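# Spread the towel flat beside the basket, two arms

## Task

Lay the towel out flat on the table as a single layer, keeping it at least one finger-width from the table's edge, at least two finger-widths from the basket's rim, and more than a hand-width from the column of either arm. The basket must end up upright with all of its base resting on the table, no more than three finger-widths from its starting spot and turned roughly as it was. Release everything and pull the arms away at the end; anything that stays in place only because the robot holds it does not count.

## Robot and tools

Robot. Two six-joint arms with parallel grippers, named left_arm and right_arm. The names are labels only: left_arm is mounted on the +y side of the scene, and neither name refers to a side of any camera picture. Do not let the arms collide or push hard on each other, and never knock or place anything off the table.

Frame. One shared world frame: origin on the table surface midway between the arms, +x pointing outward over the table, +z up. Gripper poses in results use this frame, positions in metres and orientation as a quaternion w,x,y,z. The printed hand position can be somewhat off, more so at long reach. A gripper's fingers point along its own +z and close along its own y; the reported point sits between the finger pads, about 1 cm short of the tips.

Row layout (used by execute_actions and move). A row is one flat list of 14 numbers covering both arms, even if only one moves: left_arm's six joint angles then its opening, then right_arm's six angles then its opening. Joint order in every row and every per-joint list in results is: shoulder, elbow, wrist roll, wrist pitch, waist, wrist yaw. The angles are absolute joint-space targets in radians, not offsets. Stated ranges: shoulder 0.000 to 3.142, elbow 0.000 to 3.019, wrist roll -2.094 to 2.094, wrist pitch -1.693 to 1.571, waist -2.880 to 2.880, wrist yaw -1.571 to 1.571. True ends may differ by up to 0.019 rad either way; a target more than 0.019 beyond a stated end (and farther out than the current angle) gets the call rejected, and a target past the real end is clipped there, possibly with a "joint sent to its limit" note. The opening is an absolute value from -1 (closed) to +1 (fully open). Optionally 12 more numbers from 0 to 1 may follow: per-joint stiffness multipliers, left's six then right's six in the joint order above; they persist until changed.

execute_actions(actions): a list of actions run in sequence. Each action is a list of up to 15 rows, one row per 1/30 s control step; if fewer than 15 rows are given, the final row is repeated to fill the action. An empty list just returns the current state and images. To keep a joint still, resend its current "Joint targets" value.

move(target, speed, blocking): target is one row as above, absolute joint angles. All joints travel in sync toward it, so the hand follows a curve; the path lasts between 0.5 and 10 s and is cut off at 10 s. speed is in rad/s for the joint with the longest travel, 0.01 to 2, default 0.5. Moves ignore obstacles and the other arm; faster moves and targets set deeper past a contact hit and press harder. Finger openings are sent at the start. blocking=false returns after 0.5 s while motion continues; then only wait or stop are allowed until a result shows the move has ended.

wait(seconds): 0 to 10; the arms keep their last command, and a running move keeps going. stop(): brakes a running move, needing some room; the fingers are not stopped.

zoom_image(camera, region): camera is cam_high, cam_left_wrist or cam_right_wrist; region is [x0, y0, x1, y1] in pixels of that camera's latest image, top-left origin, no larger than 504 by 504.

finished_scene(scene): pass the current scene's number to end it for good; do this only after releasing and retreating, with the result stable.

Limits on motion. Per step, each joint's target is held within a lead of its measured angle (waist 0.264, shoulder 0.32, elbow 0.276, wrist pitch 0.33, wrist yaw 0.186, wrist roll 0.522 rad), and targets that would shift the gripper more than 70 mm from where it is are scaled back. Far goals therefore need several actions, and an unfinished motion may need to be commanded again.

Gripping. grip_measured reports finger opening on the same -1..1 scale; each gripper's readings may be off by about 1 mm. To hold something, command an opening below grip_measured: roughly 0.03 below for a firm hold, less for a gentle one. Thin items such as cloth get a weaker grip. Expect occasional brief tugs on held parts. Holding loads heats motors: MOTOR HOT appears from 85 °C, and at 100 °C an OVER-TEMPERATURE FAULT makes that arm go limp and drop.

Results. Each returns a state line per arm (pose), Joint positions and Joint velocities (six joints in the order above, then finger gap in m, 0.094 fully open), Joint targets (what joints are currently driven toward), grip_measured, and images from cam_high, cam_left_wrist, cam_right_wrist (each 504x504). A move also adds a line with its outcome (done, off_target, moving, held, fault), limits=held or limits=none, and the joint farthest from target per arm. "joint command not followed" means a clearance check altered some joint targets. FAULT lines mean an arm stopped.

Cameras. cam_high is fixed above and behind the arms, looking down at the table (pinhole with radial distortion, fovy 77.795 deg); the wrist cameras are fisheye and ride on their hands. Calibration (intrinsics and world-to-camera transforms) is supplied per scene and may be slightly off by a few degrees and millimetres.

Avoid: dropping or flinging the towel or basket, tipping or dragging the basket, slamming into the table, pressing hard, and arm-to-arm contact. Finish with grippers open and clear of both objects.

Each tool is called after "Request:" as name(argument=value, ...) on one line, values as JSON.

## Session

Request:
execute_actions(actions=[])

Scene clock: 0.00 s.
left_arm: end_effector_position=(+0.0835, +0.7935, +0.3309) grip_measured=+1.000 end_effector_quat_wxyz=(-0.505, +0.656, +0.140, -0.544) | right_arm: end_effector_position=(+0.6225, +0.0600, +0.2794) grip_measured=+1.000 end_effector_quat_wxyz=(+0.077, -0.309, +0.865, +0.387)
Joint names: [shoulder, elbow, wrist roll, wrist pitch, waist, wrist yaw]
Joint positions: left_arm=[ 1.658  0.991 -0.262  1.369  0.951 -1.414  0.094] | right_arm=[ 2.19   2.375 -0.196 -1.508  0.251 -0.781  0.094]
Joint velocities: left_arm=[-0.005 -0.012 -0.037  0.002 -0.015  0.037  0.   ] | right_arm=[-0.015  0.012  0.051 -0.022  0.005  0.022  0.   ]
Motor temperatures (°C, as the motors report them): left_arm=[24 24 23 25 23 22] | right_arm=[22 22 21 25 23 23]
Joint targets: left_arm=[1.652 1.016 -0.262 1.372 0.951 -1.414] | right_arm=[2.187 2.402 -0.196 -1.506 0.251 -0.781]
Joint stiffness scale: left_arm=[1. 1. 1. 1. 1. 1.] | right_arm=[1. 1. 1. 1. 1. 1.]

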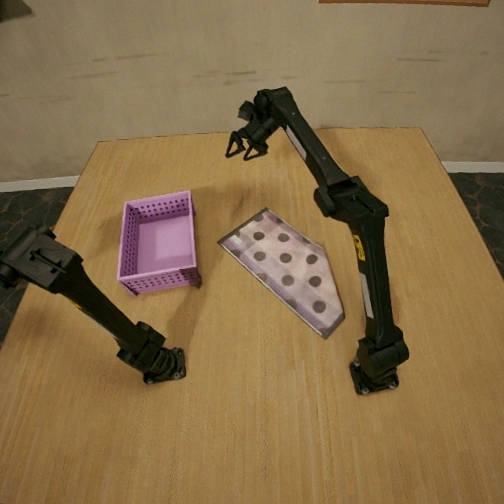

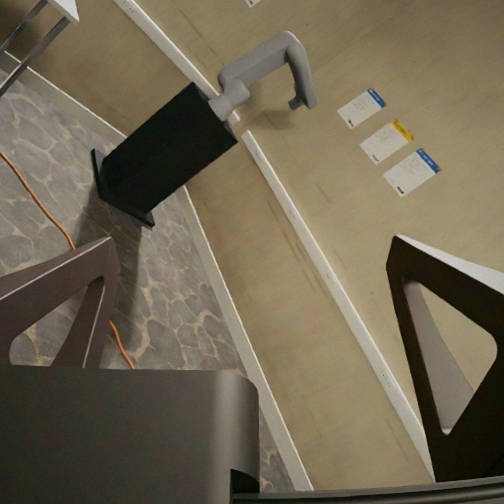

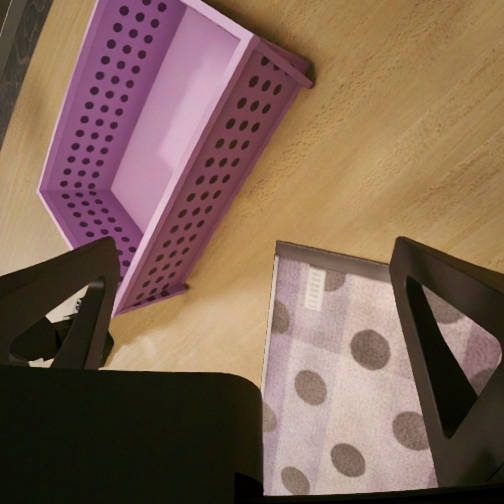

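Request:
zoom_image(camera="cam_high", region=[200,190,370,350])

Request:
move(target=[1.0,1.0,0,0,0.9,0,1,1.0,1.0,0,0,0,0,1], speed=1)

Request:
move(target=[1.0,1.0,0,-1.2,0.9,0,1,1.5,1.0,0,0,0,0,1], speed=1)

Region (200, 190, 370, 350) of cam_high's 504x504 image, scaled by 2.965, with more detail than that image has; it fills the top 474 rows of this view, and the rest is white.

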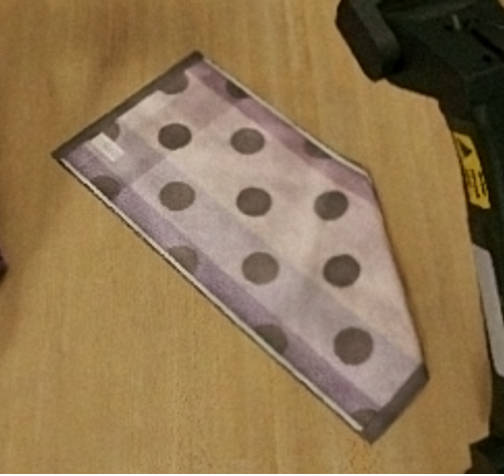

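Scene clock: 5.90 s.
left_arm: end_effector_position=(+0.2564, +0.7191, +0.4779) grip_measured=+1.000 end_effector_quat_wxyz=(+0.600, -0.382, +0.599, +0.368) | right_arm: end_effector_position=(+0.4955, -0.2495, +0.4826) grip_measured=+1.000 end_effector_quat_wxyz=(+0.700, -0.059, +0.710, +0.051)
Joint names: [shoulder, elbow, wrist roll, wrist pitch, waist, wrist yaw]
Joint positions: left_arm=[ 1.     0.986 -0.016  0.005  0.914 -0.002  0.094] | right_arm=[ 0.992  0.996 -0.01  -0.018  0.013 -0.004  0.094]
Joint velocities: left_arm=[ 0.005 -0.017 -0.007 -0.002 -0.005 -0.022  0.   ] | right_arm=[-0.005  0.002 -0.037 -0.022 -0.005 -0.11   0.   ]
Motor temperatures (°C, as the motors report them): left_arm=[25 25 23 25 23 22] | right_arm=[24 25 21 25 23 23]
Joint targets: left_arm=[1.000 1.000 0.000 0.000 0.900 -0.000] | right_arm=[1.000 1.000 -0.000 0.000 0.000 0.000]
Joint stiffness scale: left_arm=[1. 1. 1. 1. 1. 1.] | right_arm=[1. 1. 1. 1. 1. 1.]
move: done; limits=none; left_arm: farthest joint: the wrist roll, 0.016 radians from its target (0.262 radians at the start); right_arm: farthest joint: the wrist pitch, 0.018 radians from its target (1.508 radians at the start)
camera_calibration (this result's frames):
cam_left_wrist: T_world_to_cam=[[0.901462, -0.432757, 0.00933772, 0.0724024], [-0.251999, -0.542227, -0.801552, 0.840844], [0.351941, 0.720216, -0.597852, -0.19847], [0, 0, 0, 1]] pos_world=[0.216474, 0.630202, 0.554649]
cam_right_wrist: T_world_to_cam=[[0.165218, -0.986171, 0.0130399, -0.33006], [-0.577355, -0.10743, -0.809395, 0.656162], [0.799602, 0.126198, -0.58712, 0.042761], [0, 0, 0, 1]] pos_world=[0.399178, -0.2604, 0.560504]

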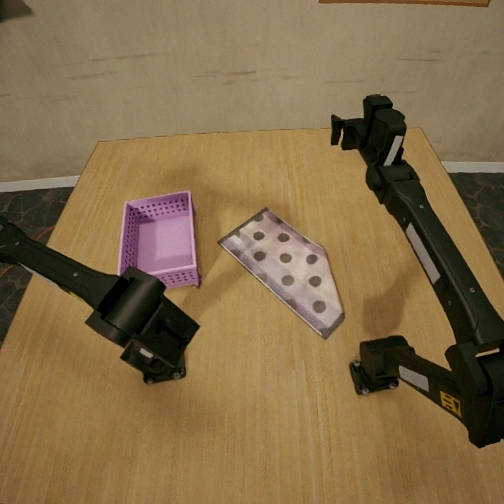

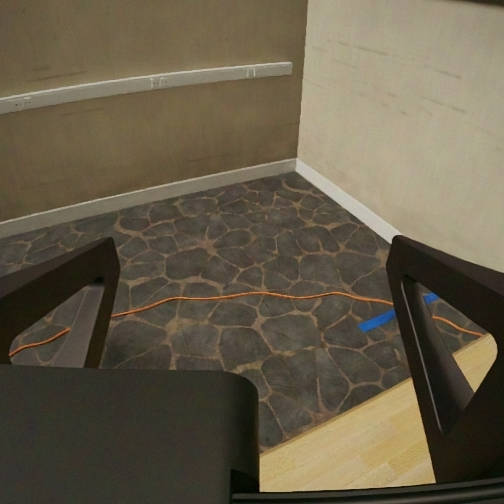

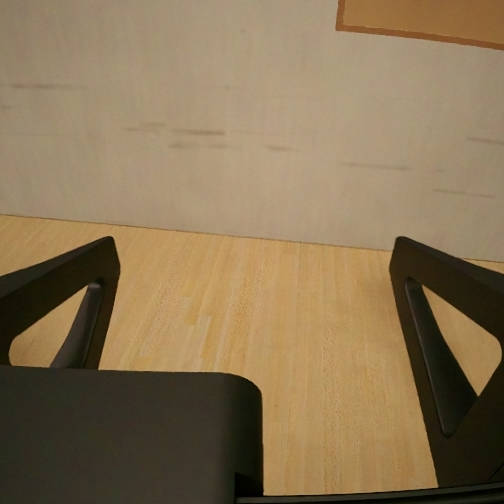

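Scene clock: 7.67 s.
left_arm: end_effector_position=(+0.1865, +0.5762, +0.2502) grip_measured=+1.000 end_effector_quat_wxyz=(+0.153, -0.527, +0.830, +0.095) | right_arm: end_effector_position=(+0.6041, -0.2330, +0.2079) grip_measured=+1.000 end_effector_quat_wxyz=(+0.501, -0.070, +0.862, +0.037)
Joint names: [shoulder, elbow, wrist roll, wrist pitch, waist, wrist yaw]
Joint positions: left_arm=[ 1.     0.985 -0.015 -1.194  0.914 -0.002  0.094] | right_arm=[ 1.495  0.993 -0.009 -0.017  0.013 -0.004  0.094]
Joint velocities: left_arm=[-0.005 -0.012  0.081 -0.007 -0.005 -0.051  0.   ] | right_arm=[-0.005 -0.007 -0.022  0.012 -0.005  0.037  0.   ]
Motor temperatures (°C, as the motors report them): left_arm=[25 25 23 25 23 22] | right_arm=[24 25 21 25 23 23]
Joint targets: left_arm=[1.000 1.000 -0.000 -1.200 0.900 0.000] | right_arm=[1.500 1.000 0.000 0.000 -0.000 -0.000]
Joint stiffness scale: left_arm=[1. 1. 1. 1. 1. 1.] | right_arm=[1. 1. 1. 1. 1. 1.]
move: done; limits=none; left_arm: farthest joint: the elbow, 0.015 radians from its target (0.014 radians at the start); right_arm: farthest joint: the wrist pitch, 0.017 radians from its target (0.018 radians at the start)
camera_calibration (this result's frames):
cam_left_wrist: T_world_to_cam=[[0.902916, -0.429803, -0.00358025, 0.0769489], [-0.413447, -0.870773, 0.266112, 0.515548], [-0.117493, -0.238796, -0.963936, 0.524567], [0, 0, 0, 1]] pos_world=[0.205306, 0.607263, 0.368731]
cam_right_wrist: T_world_to_cam=[[0.169145, -0.985586, 0.00318531, -0.328386], [-0.891745, -0.154415, -0.425378, 0.597371], [0.419739, 0.06911, -0.90501, 0.0747731], [0, 0, 0, 1]] pos_world=[0.556862, -0.236577, 0.322825]

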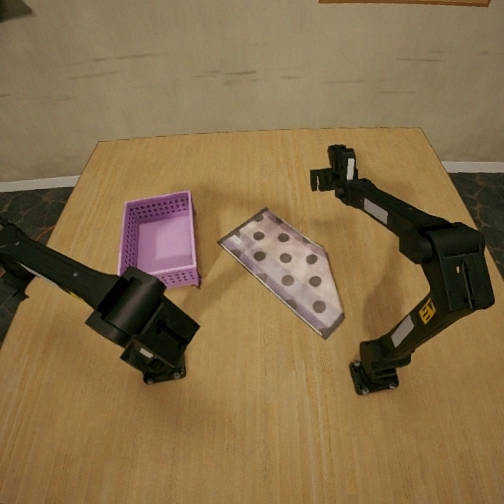

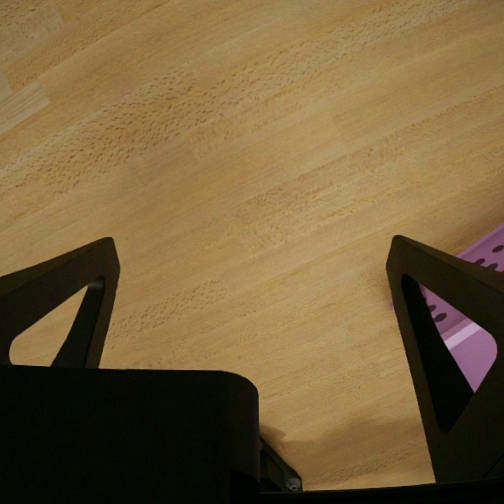

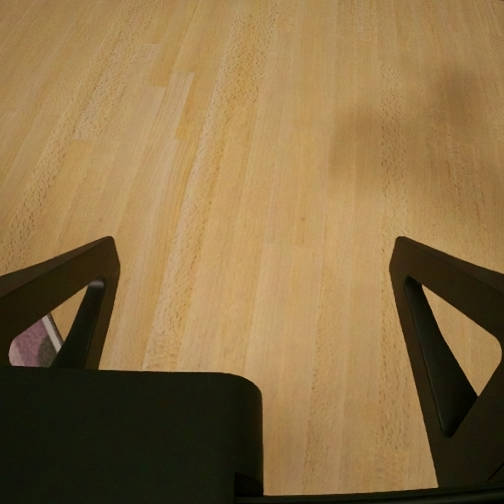

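Request:
move(target=[1.0,1.0,0,-1.2,0.9,0,1,1.5,1.4,0,-1.3,0.1,0,1], speed=1)

Scene clock: 22.07 s.
left_arm: end_effector_position=(+0.1865, +0.5762, +0.2502) grip_measured=+1.000 end_effector_quat_wxyz=(+0.153, -0.527, +0.830, +0.095) | right_arm: end_effector_position=(+0.4622, -0.2199, +0.2154) grip_measured=+1.000 end_effector_quat_wxyz=(+0.068, -0.116, +0.991, +0.009)
Joint names: [shoulder, elbow, wrist roll, wrist pitch, waist, wrist yaw]
Joint positions: left_arm=[ 1.     0.985 -0.015 -1.194  0.914 -0.002  0.094] | right_arm=[ 1.495  1.352 -0.009 -1.291  0.085 -0.004  0.094]
Joint velocities: left_arm=[ 0.005 -0.007 -0.081 -0.012 -0.005 -0.007  0.   ] | right_arm=[-0.005  0.007 -0.007 -0.002  0.005 -0.081  0.   ]
Motor temperatures (°C, as the motors report them): left_arm=[25 27 23 25 23 22] | right_arm=[24 28 21 25 23 23]
Joint targets: left_arm=[1.000 1.000 -0.000 -1.200 0.900 -0.000] | right_arm=[1.500 1.400 -0.000 -1.300 0.100 0.000]
Joint stiffness scale: left_arm=[1. 1. 1. 1. 1. 1.] | right_arm=[1. 1. 1. 1. 1. 1.]
move: off_target (right_arm); limits=none; left_arm: farthest joint: the elbow, 0.015 radians from its target (0.015 radians at the start); right_arm: farthest joint: the elbow, 0.048 radians from its target (0.407 radians at the start)
camera_calibration (this result's frames):
cam_left_wrist: T_world_to_cam=[[0.902916, -0.429803, -0.00358025, 0.0769489], [-0.413447, -0.870773, 0.266112, 0.515548], [-0.117493, -0.238796, -0.963936, 0.524567], [0, 0, 0, 1]] pos_world=[0.205306, 0.607263, 0.368731]
cam_right_wrist: T_world_to_cam=[[0.235046, -0.971888, -0.0136438, -0.315311], [-0.862275, -0.214974, 0.458549, 0.258749], [-0.448592, -0.0960155, -0.888564, 0.501717], [0, 0, 0, 1]] pos_world=[0.522292, -0.20265, 0.322857]

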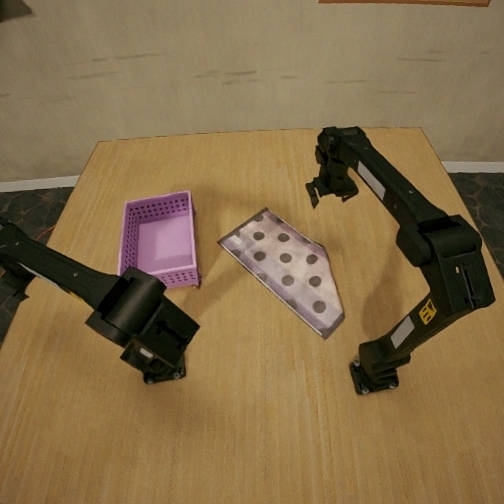

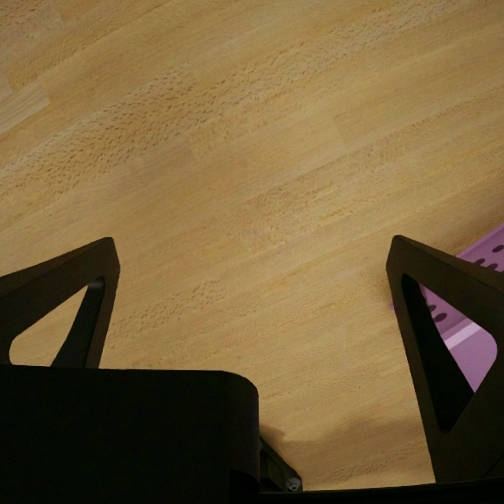

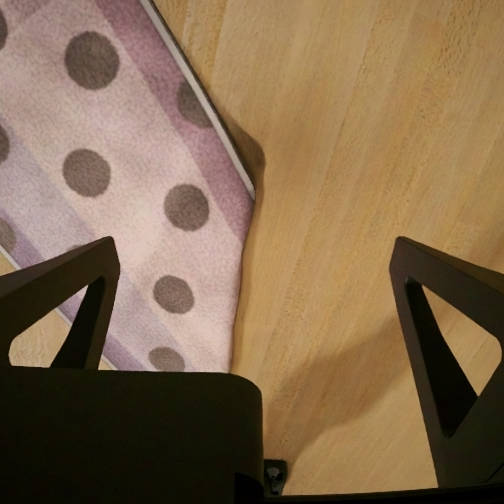

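Request:
move(target=[1.0,1.0,0,-1.2,0.9,0,1,1.386,0.885,0,-1.058,0.15,0,-0.1])

Request:
move(target=[1.0,1.0,0,-1.2,0.9,0,1,1.508,0.795,0,-0.848,0.15,0,-0.1], speed=0.2)

Scene clock: 34.23 s.
left_arm: end_effector_position=(+0.1865, +0.5762, +0.2502) grip_measured=+1.000 end_effector_quat_wxyz=(+0.153, -0.527, +0.830, +0.095) | right_arm: end_effector_position=(+0.3377, -0.2304, +0.0762) grip_measured=-0.098 end_effector_quat_wxyz=(-0.014, -0.140, +0.990, +0.000)
Joint names: [shoulder, elbow, wrist roll, wrist pitch, waist, wrist yaw]
Joint positions: left_arm=[ 1.     0.985 -0.015 -1.194  0.914 -0.002  0.094] | right_arm=[ 1.406  0.876 -0.009 -1.069  0.135 -0.004  0.042]
Joint velocities: left_arm=[-0.005 -0.017  0.022  0.007  0.015  0.037  0.   ] | right_arm=[ 0.005  0.007  0.007 -0.002 -0.005 -0.007 -0.001]
Motor temperatures (°C, as the motors report them): left_arm=[24 27 23 25 23 22] | right_arm=[24 31 21 25 23 23]
Joint targets: left_arm=[1.000 1.000 -0.000 -1.200 0.900 -0.000] | right_arm=[1.386 0.885 -0.000 -1.058 0.150 0.000]
Joint stiffness scale: left_arm=[1. 1. 1. 1. 1. 1.] | right_arm=[1. 1. 1. 1. 1. 1.]
move: done; limits=none; left_arm: farthest joint: the elbow, 0.015 radians from its target (0.015 radians at the start); right_arm: farthest joint: the shoulder, 0.020 radians from its target (0.109 radians at the start)
camera_calibration (this result's frames):
cam_left_wrist: T_world_to_cam=[[0.902916, -0.429803, -0.00358025, 0.0769489], [-0.413447, -0.870773, 0.266112, 0.515548], [-0.117493, -0.238796, -0.963936, 0.524567], [0, 0, 0, 1]] pos_world=[0.205306, 0.607263, 0.368731]
cam_right_wrist: T_world_to_cam=[[0.280578, -0.9597, -0.0158458, -0.310516], [-0.766073, -0.233855, 0.598702, 0.165514], [-0.578281, -0.155844, -0.800815, 0.34452], [0, 0, 0, 1]] pos_world=[0.413149, -0.205604, 0.171882]

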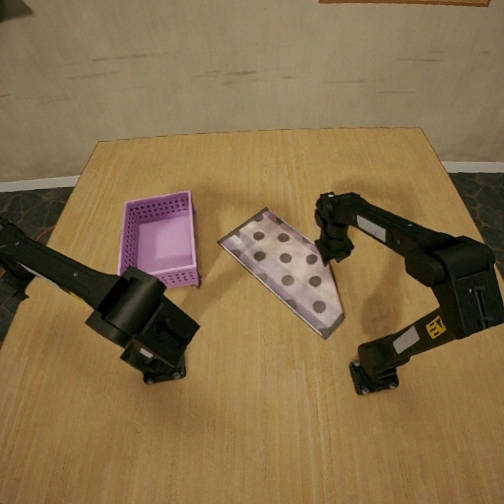

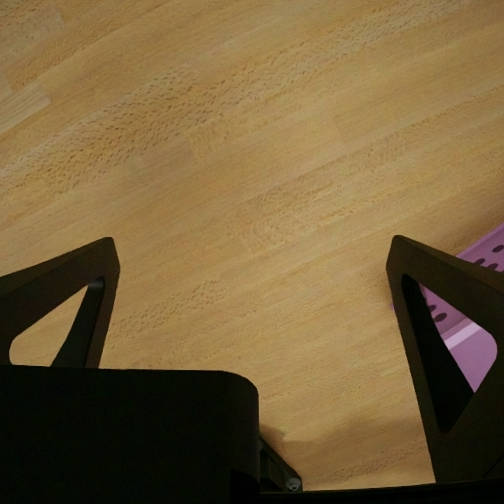

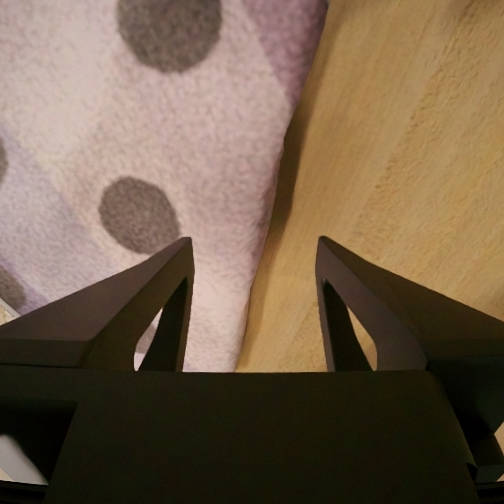

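Scene clock: 35.70 s.
left_arm: end_effector_position=(+0.1865, +0.5762, +0.2502) grip_measured=+1.000 end_effector_quat_wxyz=(+0.153, -0.527, +0.831, +0.095) | right_arm: end_effector_position=(+0.3439, -0.2287, +0.0222) grip_measured=-0.098 end_effector_quat_wxyz=(+0.006, -0.140, +0.990, +0.003)
Joint names: [shoulder, elbow, wrist roll, wrist pitch, waist, wrist yaw]
Joint positions: left_arm=[ 1.     0.985 -0.015 -1.194  0.914 -0.002  0.094] | right_arm=[ 1.492  0.794 -0.009 -0.86   0.135 -0.004  0.042]
Joint velocities: left_arm=[ 0.005  0.002  0.007  0.002 -0.005  0.022  0.   ] | right_arm=[-0.024 -0.017  0.051 -0.007 -0.015 -0.007  0.001]
Motor temperatures (°C, as the motors report them): left_arm=[24 27 23 25 23 22] | right_arm=[24 31 21 25 23 23]
Joint targets: left_arm=[1.000 1.000 0.000 -1.200 0.900 0.000] | right_arm=[1.508 0.795 0.000 -0.848 0.150 -0.000]
Joint stiffness scale: left_arm=[1. 1. 1. 1. 1. 1.] | right_arm=[1. 1. 1. 1. 1. 1.]
move: done; limits=none; left_arm: farthest joint: the elbow, 0.015 radians from its target (0.015 radians at the start); right_arm: farthest joint: the shoulder, 0.016 radians from its target (0.102 radians at the start)
camera_calibration (this result's frames):
cam_left_wrist: T_world_to_cam=[[0.902762, -0.430125, -0.00371529, 0.0771968], [-0.413725, -0.870641, 0.266111, 0.515524], [-0.117696, -0.238698, -0.963935, 0.524548], [0, 0, 0, 1]] pos_world=[0.205332, 0.607249, 0.368731]
cam_right_wrist: T_world_to_cam=[[0.281208, -0.959524, -0.0153265, -0.311637], [-0.789583, -0.240422, 0.564584, 0.210316], [-0.545417, -0.146664, -0.825233, 0.296427], [0, 0, 0, 1]] pos_world=[0.415374, -0.204983, 0.121104]

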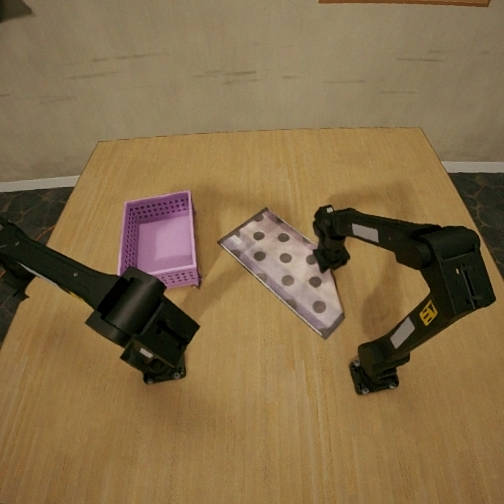

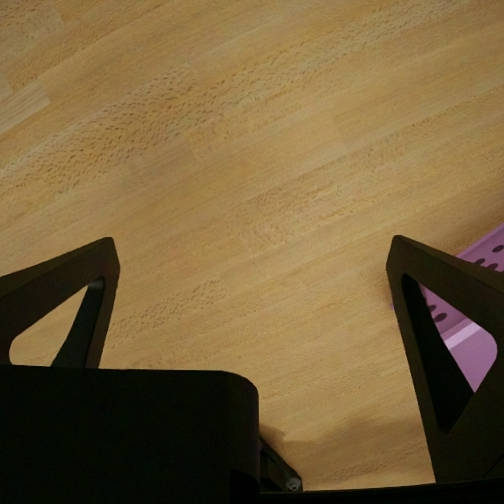

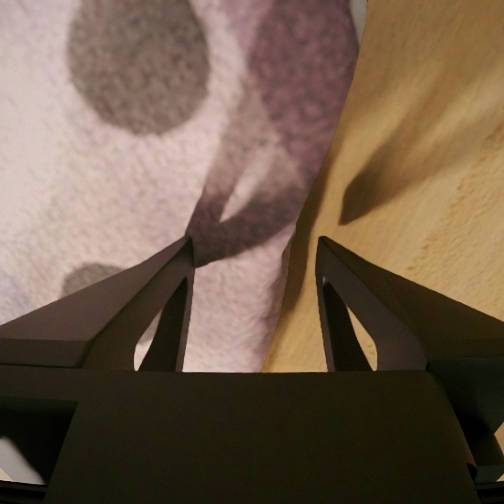

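Request:
move(target=[1.0,1.0,0,-1.2,0.9,0,1,1.55,0.795,0,-0.83,0.15,0,-0.1], speed=0.1)

Request:
move(target=[1.0,1.0,0,-1.2,0.9,0,1,1.55,0.795,0,-0.83,0.15,0,-1])

Request:
move(target=[1.0,1.0,0,-1.2,0.9,0,1,1.3,1.0,0,-1.25,0.2,0,-1], speed=0.3)

Scene clock: 39.90 s.
left_arm: end_effector_position=(+0.1865, +0.5762, +0.2502) grip_measured=+1.000 end_effector_quat_wxyz=(+0.153, -0.527, +0.831, +0.095) | right_arm: end_effector_position=(+0.3440, -0.2286, +0.0187) grip_measured=-0.099 end_effector_quat_wxyz=(+0.004, -0.140, +0.990, +0.003)
Joint names: [shoulder, elbow, wrist roll, wrist pitch, waist, wrist yaw]
Joint positions: left_arm=[ 1.     0.985 -0.015 -1.194  0.914 -0.002  0.094] | right_arm=[ 1.502  0.794 -0.009 -0.855  0.135 -0.004  0.042]
Joint velocities: left_arm=[-0.005 -0.017 -0.007  0.007 -0.005 -0.095  0.   ] | right_arm=[-0.005 -0.002 -0.037 -0.002 -0.005 -0.051  0.001]
Motor temperatures (°C, as the motors report them): left_arm=[24 27 23 25 23 22] | right_arm=[24 30 21 25 23 23]
Joint targets: left_arm=[1.000 1.000 -0.000 -1.200 0.900 -0.000] | right_arm=[1.550 0.795 0.000 -0.830 0.150 0.000]
Joint stiffness scale: left_arm=[1. 1. 1. 1. 1. 1.] | right_arm=[1. 1. 1. 1. 1. 1.]
move: off_target (right_arm); limits=none; left_arm: farthest joint: the elbow, 0.015 radians from its target (0.015 radians at the start); right_arm: farthest joint: the shoulder, 0.048 radians from its target (0.058 radians at the start)
camera_calibration (this result's frames):
cam_left_wrist: T_world_to_cam=[[0.902762, -0.430125, -0.00371529, 0.0771968], [-0.413725, -0.870641, 0.266111, 0.515524], [-0.117696, -0.238698, -0.963935, 0.524548], [0, 0, 0, 1]] pos_world=[0.205332, 0.607249, 0.368731]
cam_right_wrist: T_world_to_cam=[[0.281129, -0.959546, -0.0153941, -0.311667], [-0.786668, -0.239608, 0.568983, 0.211421], [-0.549654, -0.147848, -0.822205, 0.294779], [0, 0, 0, 1]] pos_world=[0.415964, -0.204818, 0.117276]

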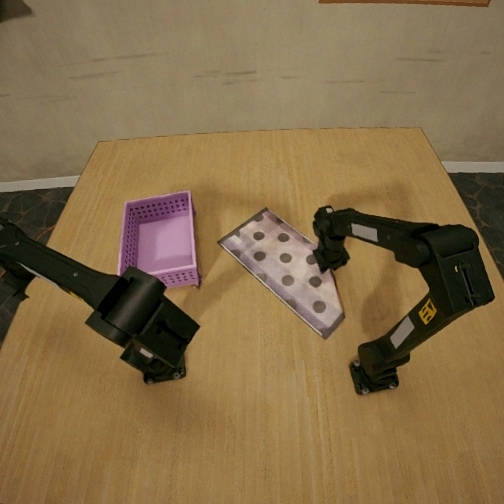

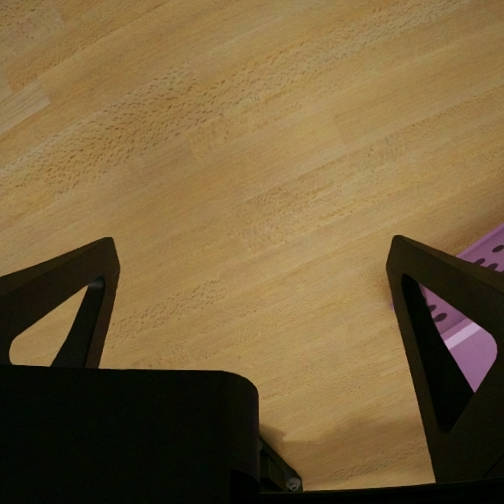

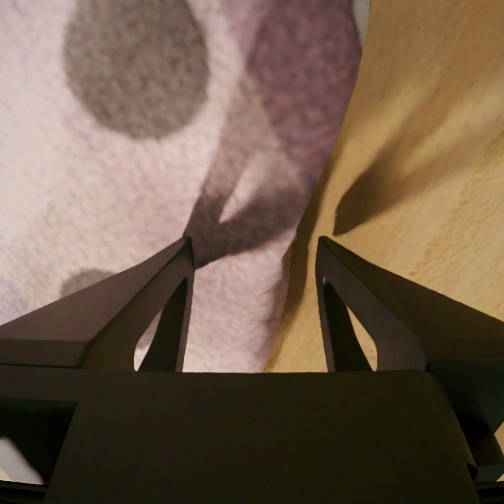

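Scene clock: 40.60 s.
left_arm: end_effector_position=(+0.1865, +0.5762, +0.2502) grip_measured=+1.000 end_effector_quat_wxyz=(+0.153, -0.527, +0.831, +0.095) | right_arm: end_effector_position=(+0.3451, -0.2287, +0.0189) grip_measured=-0.907 end_effector_quat_wxyz=(+0.006, -0.140, +0.990, +0.002)
Joint names: [shoulder, elbow, wrist roll, wrist pitch, waist, wrist yaw]
Joint positions: left_arm=[ 1.     0.985 -0.015 -1.194  0.914 -0.002  0.094] | right_arm=[ 1.502  0.794 -0.009 -0.851  0.135 -0.002  0.004]
Joint velocities: left_arm=[-0.015 -0.007 -0.007 -0.017 -0.005  0.007  0.   ] | right_arm=[-0.015 -0.007  0.022 -0.002 -0.005 -0.037 -0.   ]
Motor temperatures (°C, as the motors report them): left_arm=[24 27 23 25 23 22] | right_arm=[23 30 21 25 23 23]
Joint targets: left_arm=[1.000 1.000 -0.000 -1.200 0.900 0.000] | right_arm=[1.550 0.795 -0.000 -0.830 0.150 -0.000]
Joint stiffness scale: left_arm=[1. 1. 1. 1. 1. 1.] | right_arm=[1. 1. 1. 1. 1. 1.]
move: off_target (right_arm); limits=none; left_arm: farthest joint: the elbow, 0.015 radians from its target (0.015 radians at the start); right_arm: farthest joint: the shoulder, 0.048 radians from its target (0.048 radians at the start)
camera_calibration (this result's frames):
cam_left_wrist: T_world_to_cam=[[0.902762, -0.430125, -0.00371529, 0.0771968], [-0.413725, -0.870641, 0.266111, 0.515524], [-0.117696, -0.238698, -0.963935, 0.524548], [0, 0, 0, 1]] pos_world=[0.205332, 0.607249, 0.368731]
cam_right_wrist: T_world_to_cam=[[0.280815, -0.959668, -0.0134341, -0.311962], [-0.789554, -0.23895, 0.56525, 0.213438], [-0.545662, -0.148124, -0.82481, 0.294113], [0, 0, 0, 1]] pos_world=[0.416611, -0.204814, 0.117751]

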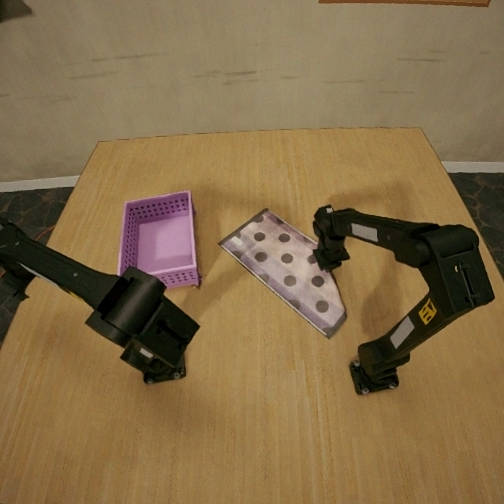

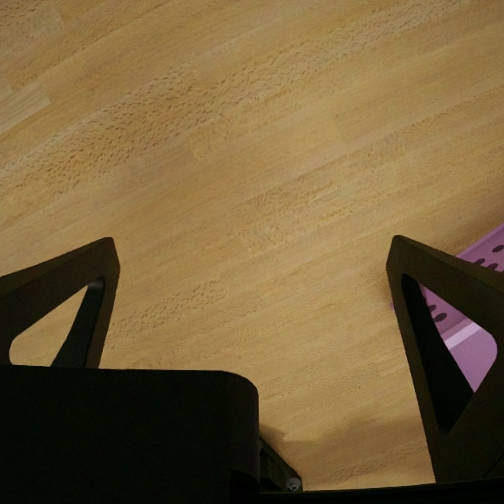

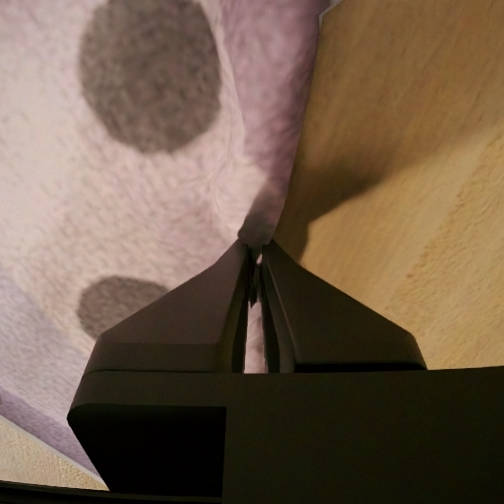

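Scene clock: 42.33 s.
left_arm: end_effector_position=(+0.1865, +0.5762, +0.2502) grip_measured=+1.000 end_effector_quat_wxyz=(+0.153, -0.527, +0.831, +0.095) | right_arm: end_effector_position=(+0.3262, -0.2163, +0.1345) grip_measured=-0.911 end_effector_quat_wxyz=(-0.014, -0.165, +0.986, -0.001)
Joint names: [shoulder, elbow, wrist roll, wrist pitch, waist, wrist yaw]
Joint positions: left_arm=[ 1.     0.985 -0.015 -1.194  0.914 -0.002  0.094] | right_arm=[ 1.314  0.956 -0.009 -1.24   0.185 -0.002  0.004]
Joint velocities: left_arm=[ 0.015 -0.017 -0.022 -0.007  0.005  0.007  0.   ] | right_arm=[-0.005  0.002 -0.022  0.007 -0.015 -0.037 -0.   ]
Motor temperatures (°C, as the motors report them): left_arm=[24 27 23 25 23 22] | right_arm=[24 30 21 25 23 23]
Joint targets: left_arm=[1.000 1.000 -0.000 -1.200 0.900 -0.000] | right_arm=[1.300 1.000 -0.000 -1.250 0.200 0.000]
Joint stiffness scale: left_arm=[1. 1. 1. 1. 1. 1.] | right_arm=[1. 1. 1. 1. 1. 1.]
move: off_target (right_arm); limits=none; left_arm: farthest joint: the elbow, 0.015 radians from its target (0.015 radians at the start); right_arm: farthest joint: the elbow, 0.044 radians from its target (0.206 radians at the start)
camera_calibration (this result's frames):
cam_left_wrist: T_world_to_cam=[[0.902762, -0.430125, -0.00371529, 0.0771968], [-0.413725, -0.870641, 0.266111, 0.515524], [-0.117696, -0.238698, -0.963935, 0.524548], [0, 0, 0, 1]] pos_world=[0.205332, 0.607249, 0.368731]
cam_right_wrist: T_world_to_cam=[[0.327523, -0.944741, -0.0139153, -0.305205], [-0.754639, -0.270424, 0.597822, 0.113541], [-0.56855, -0.185299, -0.801508, 0.377333], [0, 0, 0, 1]] pos_world=[0.400177, -0.187716, 0.230312]

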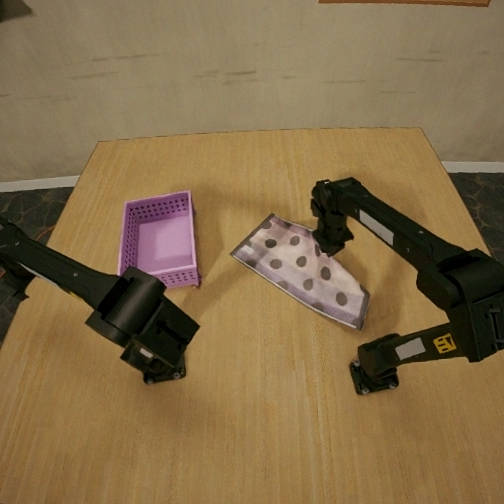

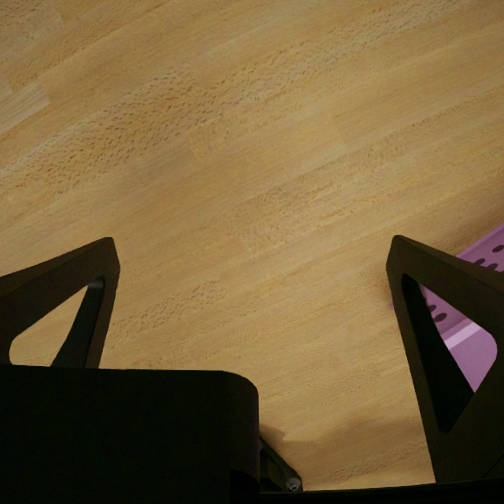

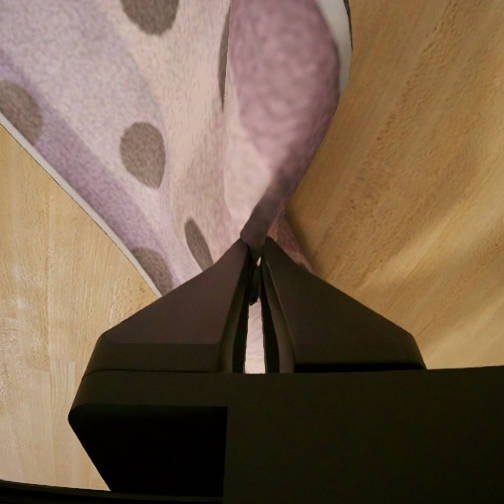

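Request:
move(target=[1.0,1.0,0,-1.2,0.9,0,1,1.64,1.46,0,-1.35,0.0,0,-1], speed=0.3)

Request:
zoom_image(camera="cam_high", region=[200,150,440,390])

Scene clock: 47.03 s.
left_arm: end_effector_position=(+0.1865, +0.5762, +0.2502) grip_measured=+1.000 end_effector_quat_wxyz=(+0.153, -0.527, +0.831, +0.095) | right_arm: end_effector_position=(+0.4829, -0.2521, +0.1781) grip_measured=-0.912 end_effector_quat_wxyz=(+0.008, -0.079, +0.997, +0.002)
Joint names: [shoulder, elbow, wrist roll, wrist pitch, waist, wrist yaw]
Joint positions: left_arm=[ 1.     0.985 -0.015 -1.194  0.914 -0.002  0.094] | right_arm=[ 1.624  1.41  -0.009 -1.342  0.012 -0.002  0.004]
Joint velocities: left_arm=[-0.005 -0.007 -0.007 -0.002 -0.015  0.095  0.   ] | right_arm=[-0.015  0.007 -0.066  0.002 -0.005 -0.007  0.   ]
Motor temperatures (°C, as the motors report them): left_arm=[24 28 23 25 23 22] | right_arm=[23 31 21 25 23 23]
Joint targets: left_arm=[1.000 1.000 -0.000 -1.200 0.900 -0.000] | right_arm=[1.640 1.460 -0.000 -1.350 0.000 -0.000]
Joint stiffness scale: left_arm=[1. 1. 1. 1. 1. 1.] | right_arm=[1. 1. 1. 1. 1. 1.]
move: off_target (right_arm); limits=none; left_arm: farthest joint: the elbow, 0.015 radians from its target (0.015 radians at the start); right_arm: farthest joint: the elbow, 0.050 radians from its target (0.504 radians at the start)
camera_calibration (this result's frames):
cam_left_wrist: T_world_to_cam=[[0.902762, -0.430125, -0.00371529, 0.0771968], [-0.413725, -0.870641, 0.266111, 0.515524], [-0.117696, -0.238698, -0.963935, 0.524548], [0, 0, 0, 1]] pos_world=[0.205332, 0.607249, 0.368731]
cam_right_wrist: T_world_to_cam=[[0.16115, -0.986839, -0.0134013, -0.320081], [-0.814372, -0.140633, 0.563045, 0.263777], [-0.55752, -0.0798213, -0.826317, 0.520373], [0, 0, 0, 1]] pos_world=[0.556512, -0.237236, 0.277186]

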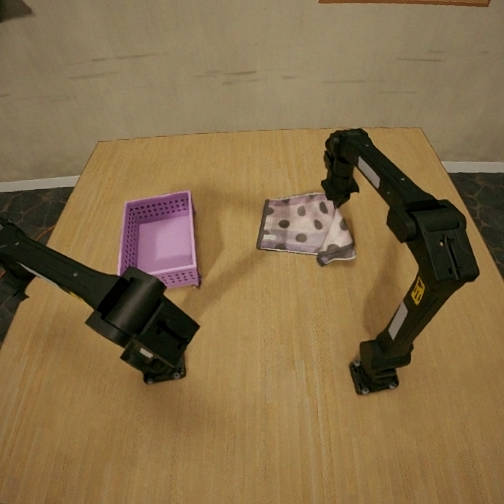

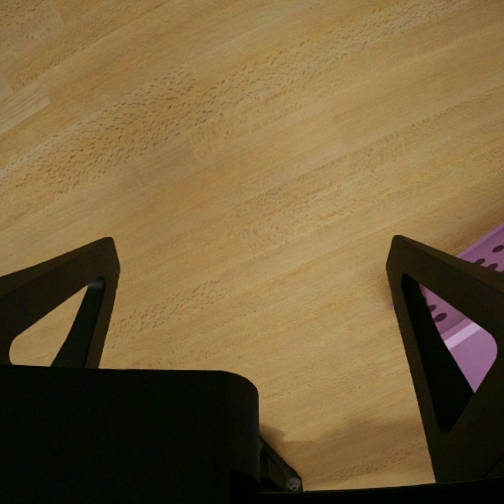

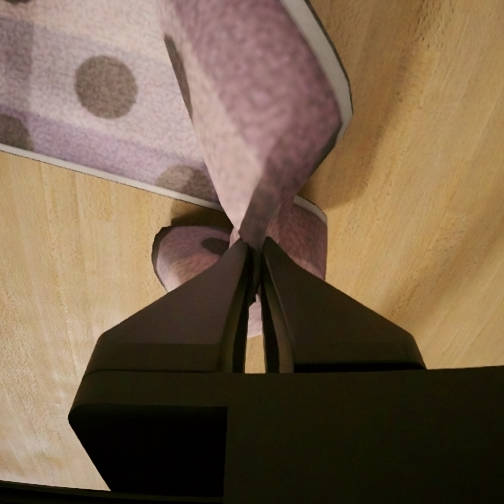

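Region (200, 150, 440, 390) of cam_high's 504x504 image, scaled by 2.100, with more detail than that image has.

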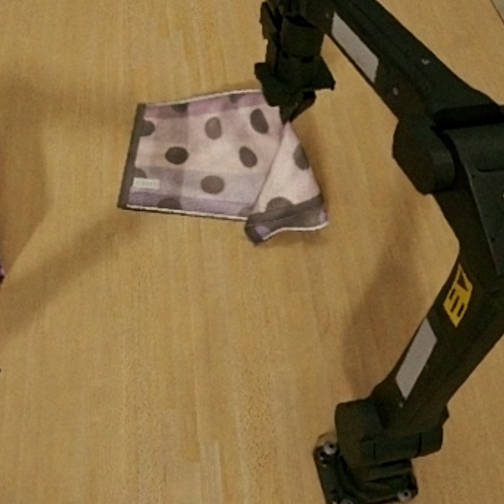

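Request:
move(target=[1.0,1.0,0,-1.2,0.9,0,1,1.64,1.46,-1.1,-1.35,0.0,0,-1])

Request:
zoom_image(camera="cam_high", region=[200,150,440,390])

Scene clock: 52.67 s.
left_arm: end_effector_position=(+0.1865, +0.5762, +0.2502) grip_measured=+1.000 end_effector_quat_wxyz=(+0.153, -0.527, +0.831, +0.095) | right_arm: end_effector_position=(+0.4823, -0.2522, +0.1774) grip_measured=-0.912 end_effector_quat_wxyz=(+0.006, -0.581, +0.814, -0.002)
Joint names: [shoulder, elbow, wrist roll, wrist pitch, waist, wrist yaw]
Joint positions: left_arm=[ 1.     0.985 -0.015 -1.194  0.914 -0.002  0.094] | right_arm=[ 1.624  1.408 -1.089 -1.342  0.012 -0.002  0.004]
Joint velocities: left_arm=[-0.005 -0.002  0.022 -0.037 -0.005 -0.066  0.   ] | right_arm=[-0.005 -0.002  0.007  0.002 -0.005  0.007 -0.001]
Motor temperatures (°C, as the motors report them): left_arm=[25 28 23 25 23 22] | right_arm=[24 32 21 25 23 23]
Joint targets: left_arm=[1.000 1.000 -0.000 -1.200 0.900 0.000] | right_arm=[1.640 1.460 -1.100 -1.350 -0.000 -0.000]
Joint stiffness scale: left_arm=[1. 1. 1. 1. 1. 1.] | right_arm=[1. 1. 1. 1. 1. 1.]
move: off_target (right_arm); limits=none; left_arm: farthest joint: the elbow, 0.015 radians from its target (0.015 radians at the start); right_arm: farthest joint: the elbow, 0.052 radians from its target (0.050 radians at the start)
camera_calibration (this result's frames):
cam_left_wrist: T_world_to_cam=[[0.902762, -0.430125, -0.00371529, 0.0771968], [-0.413725, -0.870641, 0.266111, 0.515524], [-0.117696, -0.238698, -0.963935, 0.524548], [0, 0, 0, 1]] pos_world=[0.205332, 0.607249, 0.368731]
cam_right_wrist: T_world_to_cam=[[0.946453, -0.32284, -0.000455818, -0.53365], [-0.265262, -0.778458, 0.568893, -0.163051], [-0.184016, -0.53831, -0.822412, 0.222975], [0, 0, 0, 1]] pos_world=[0.502854, -0.179183, 0.275893]

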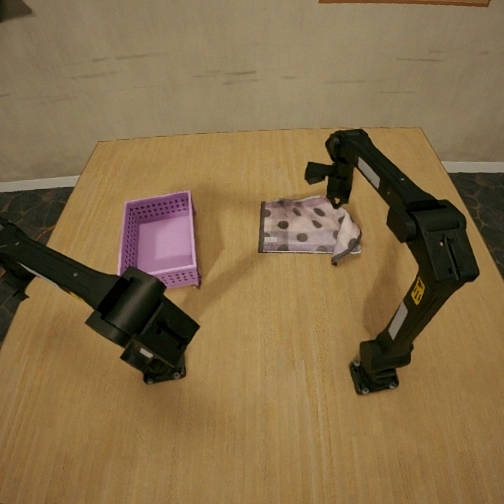

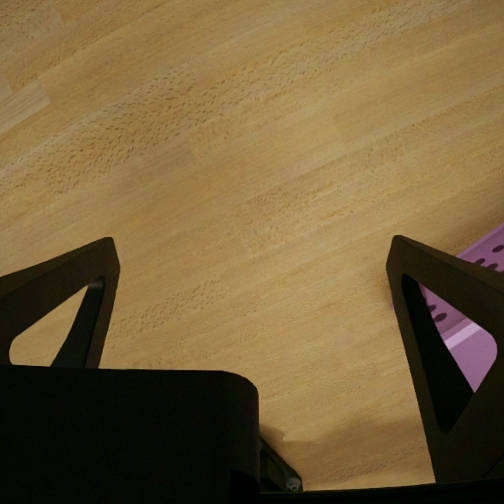

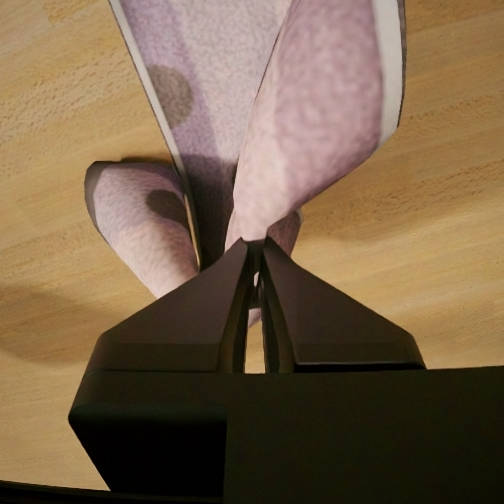

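Region (200, 150, 440, 390) of cam_high's 504x504 image, scaled by 2.100, with more detail than that image has.

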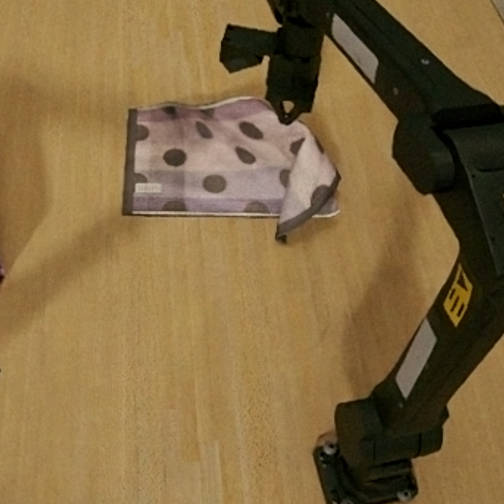

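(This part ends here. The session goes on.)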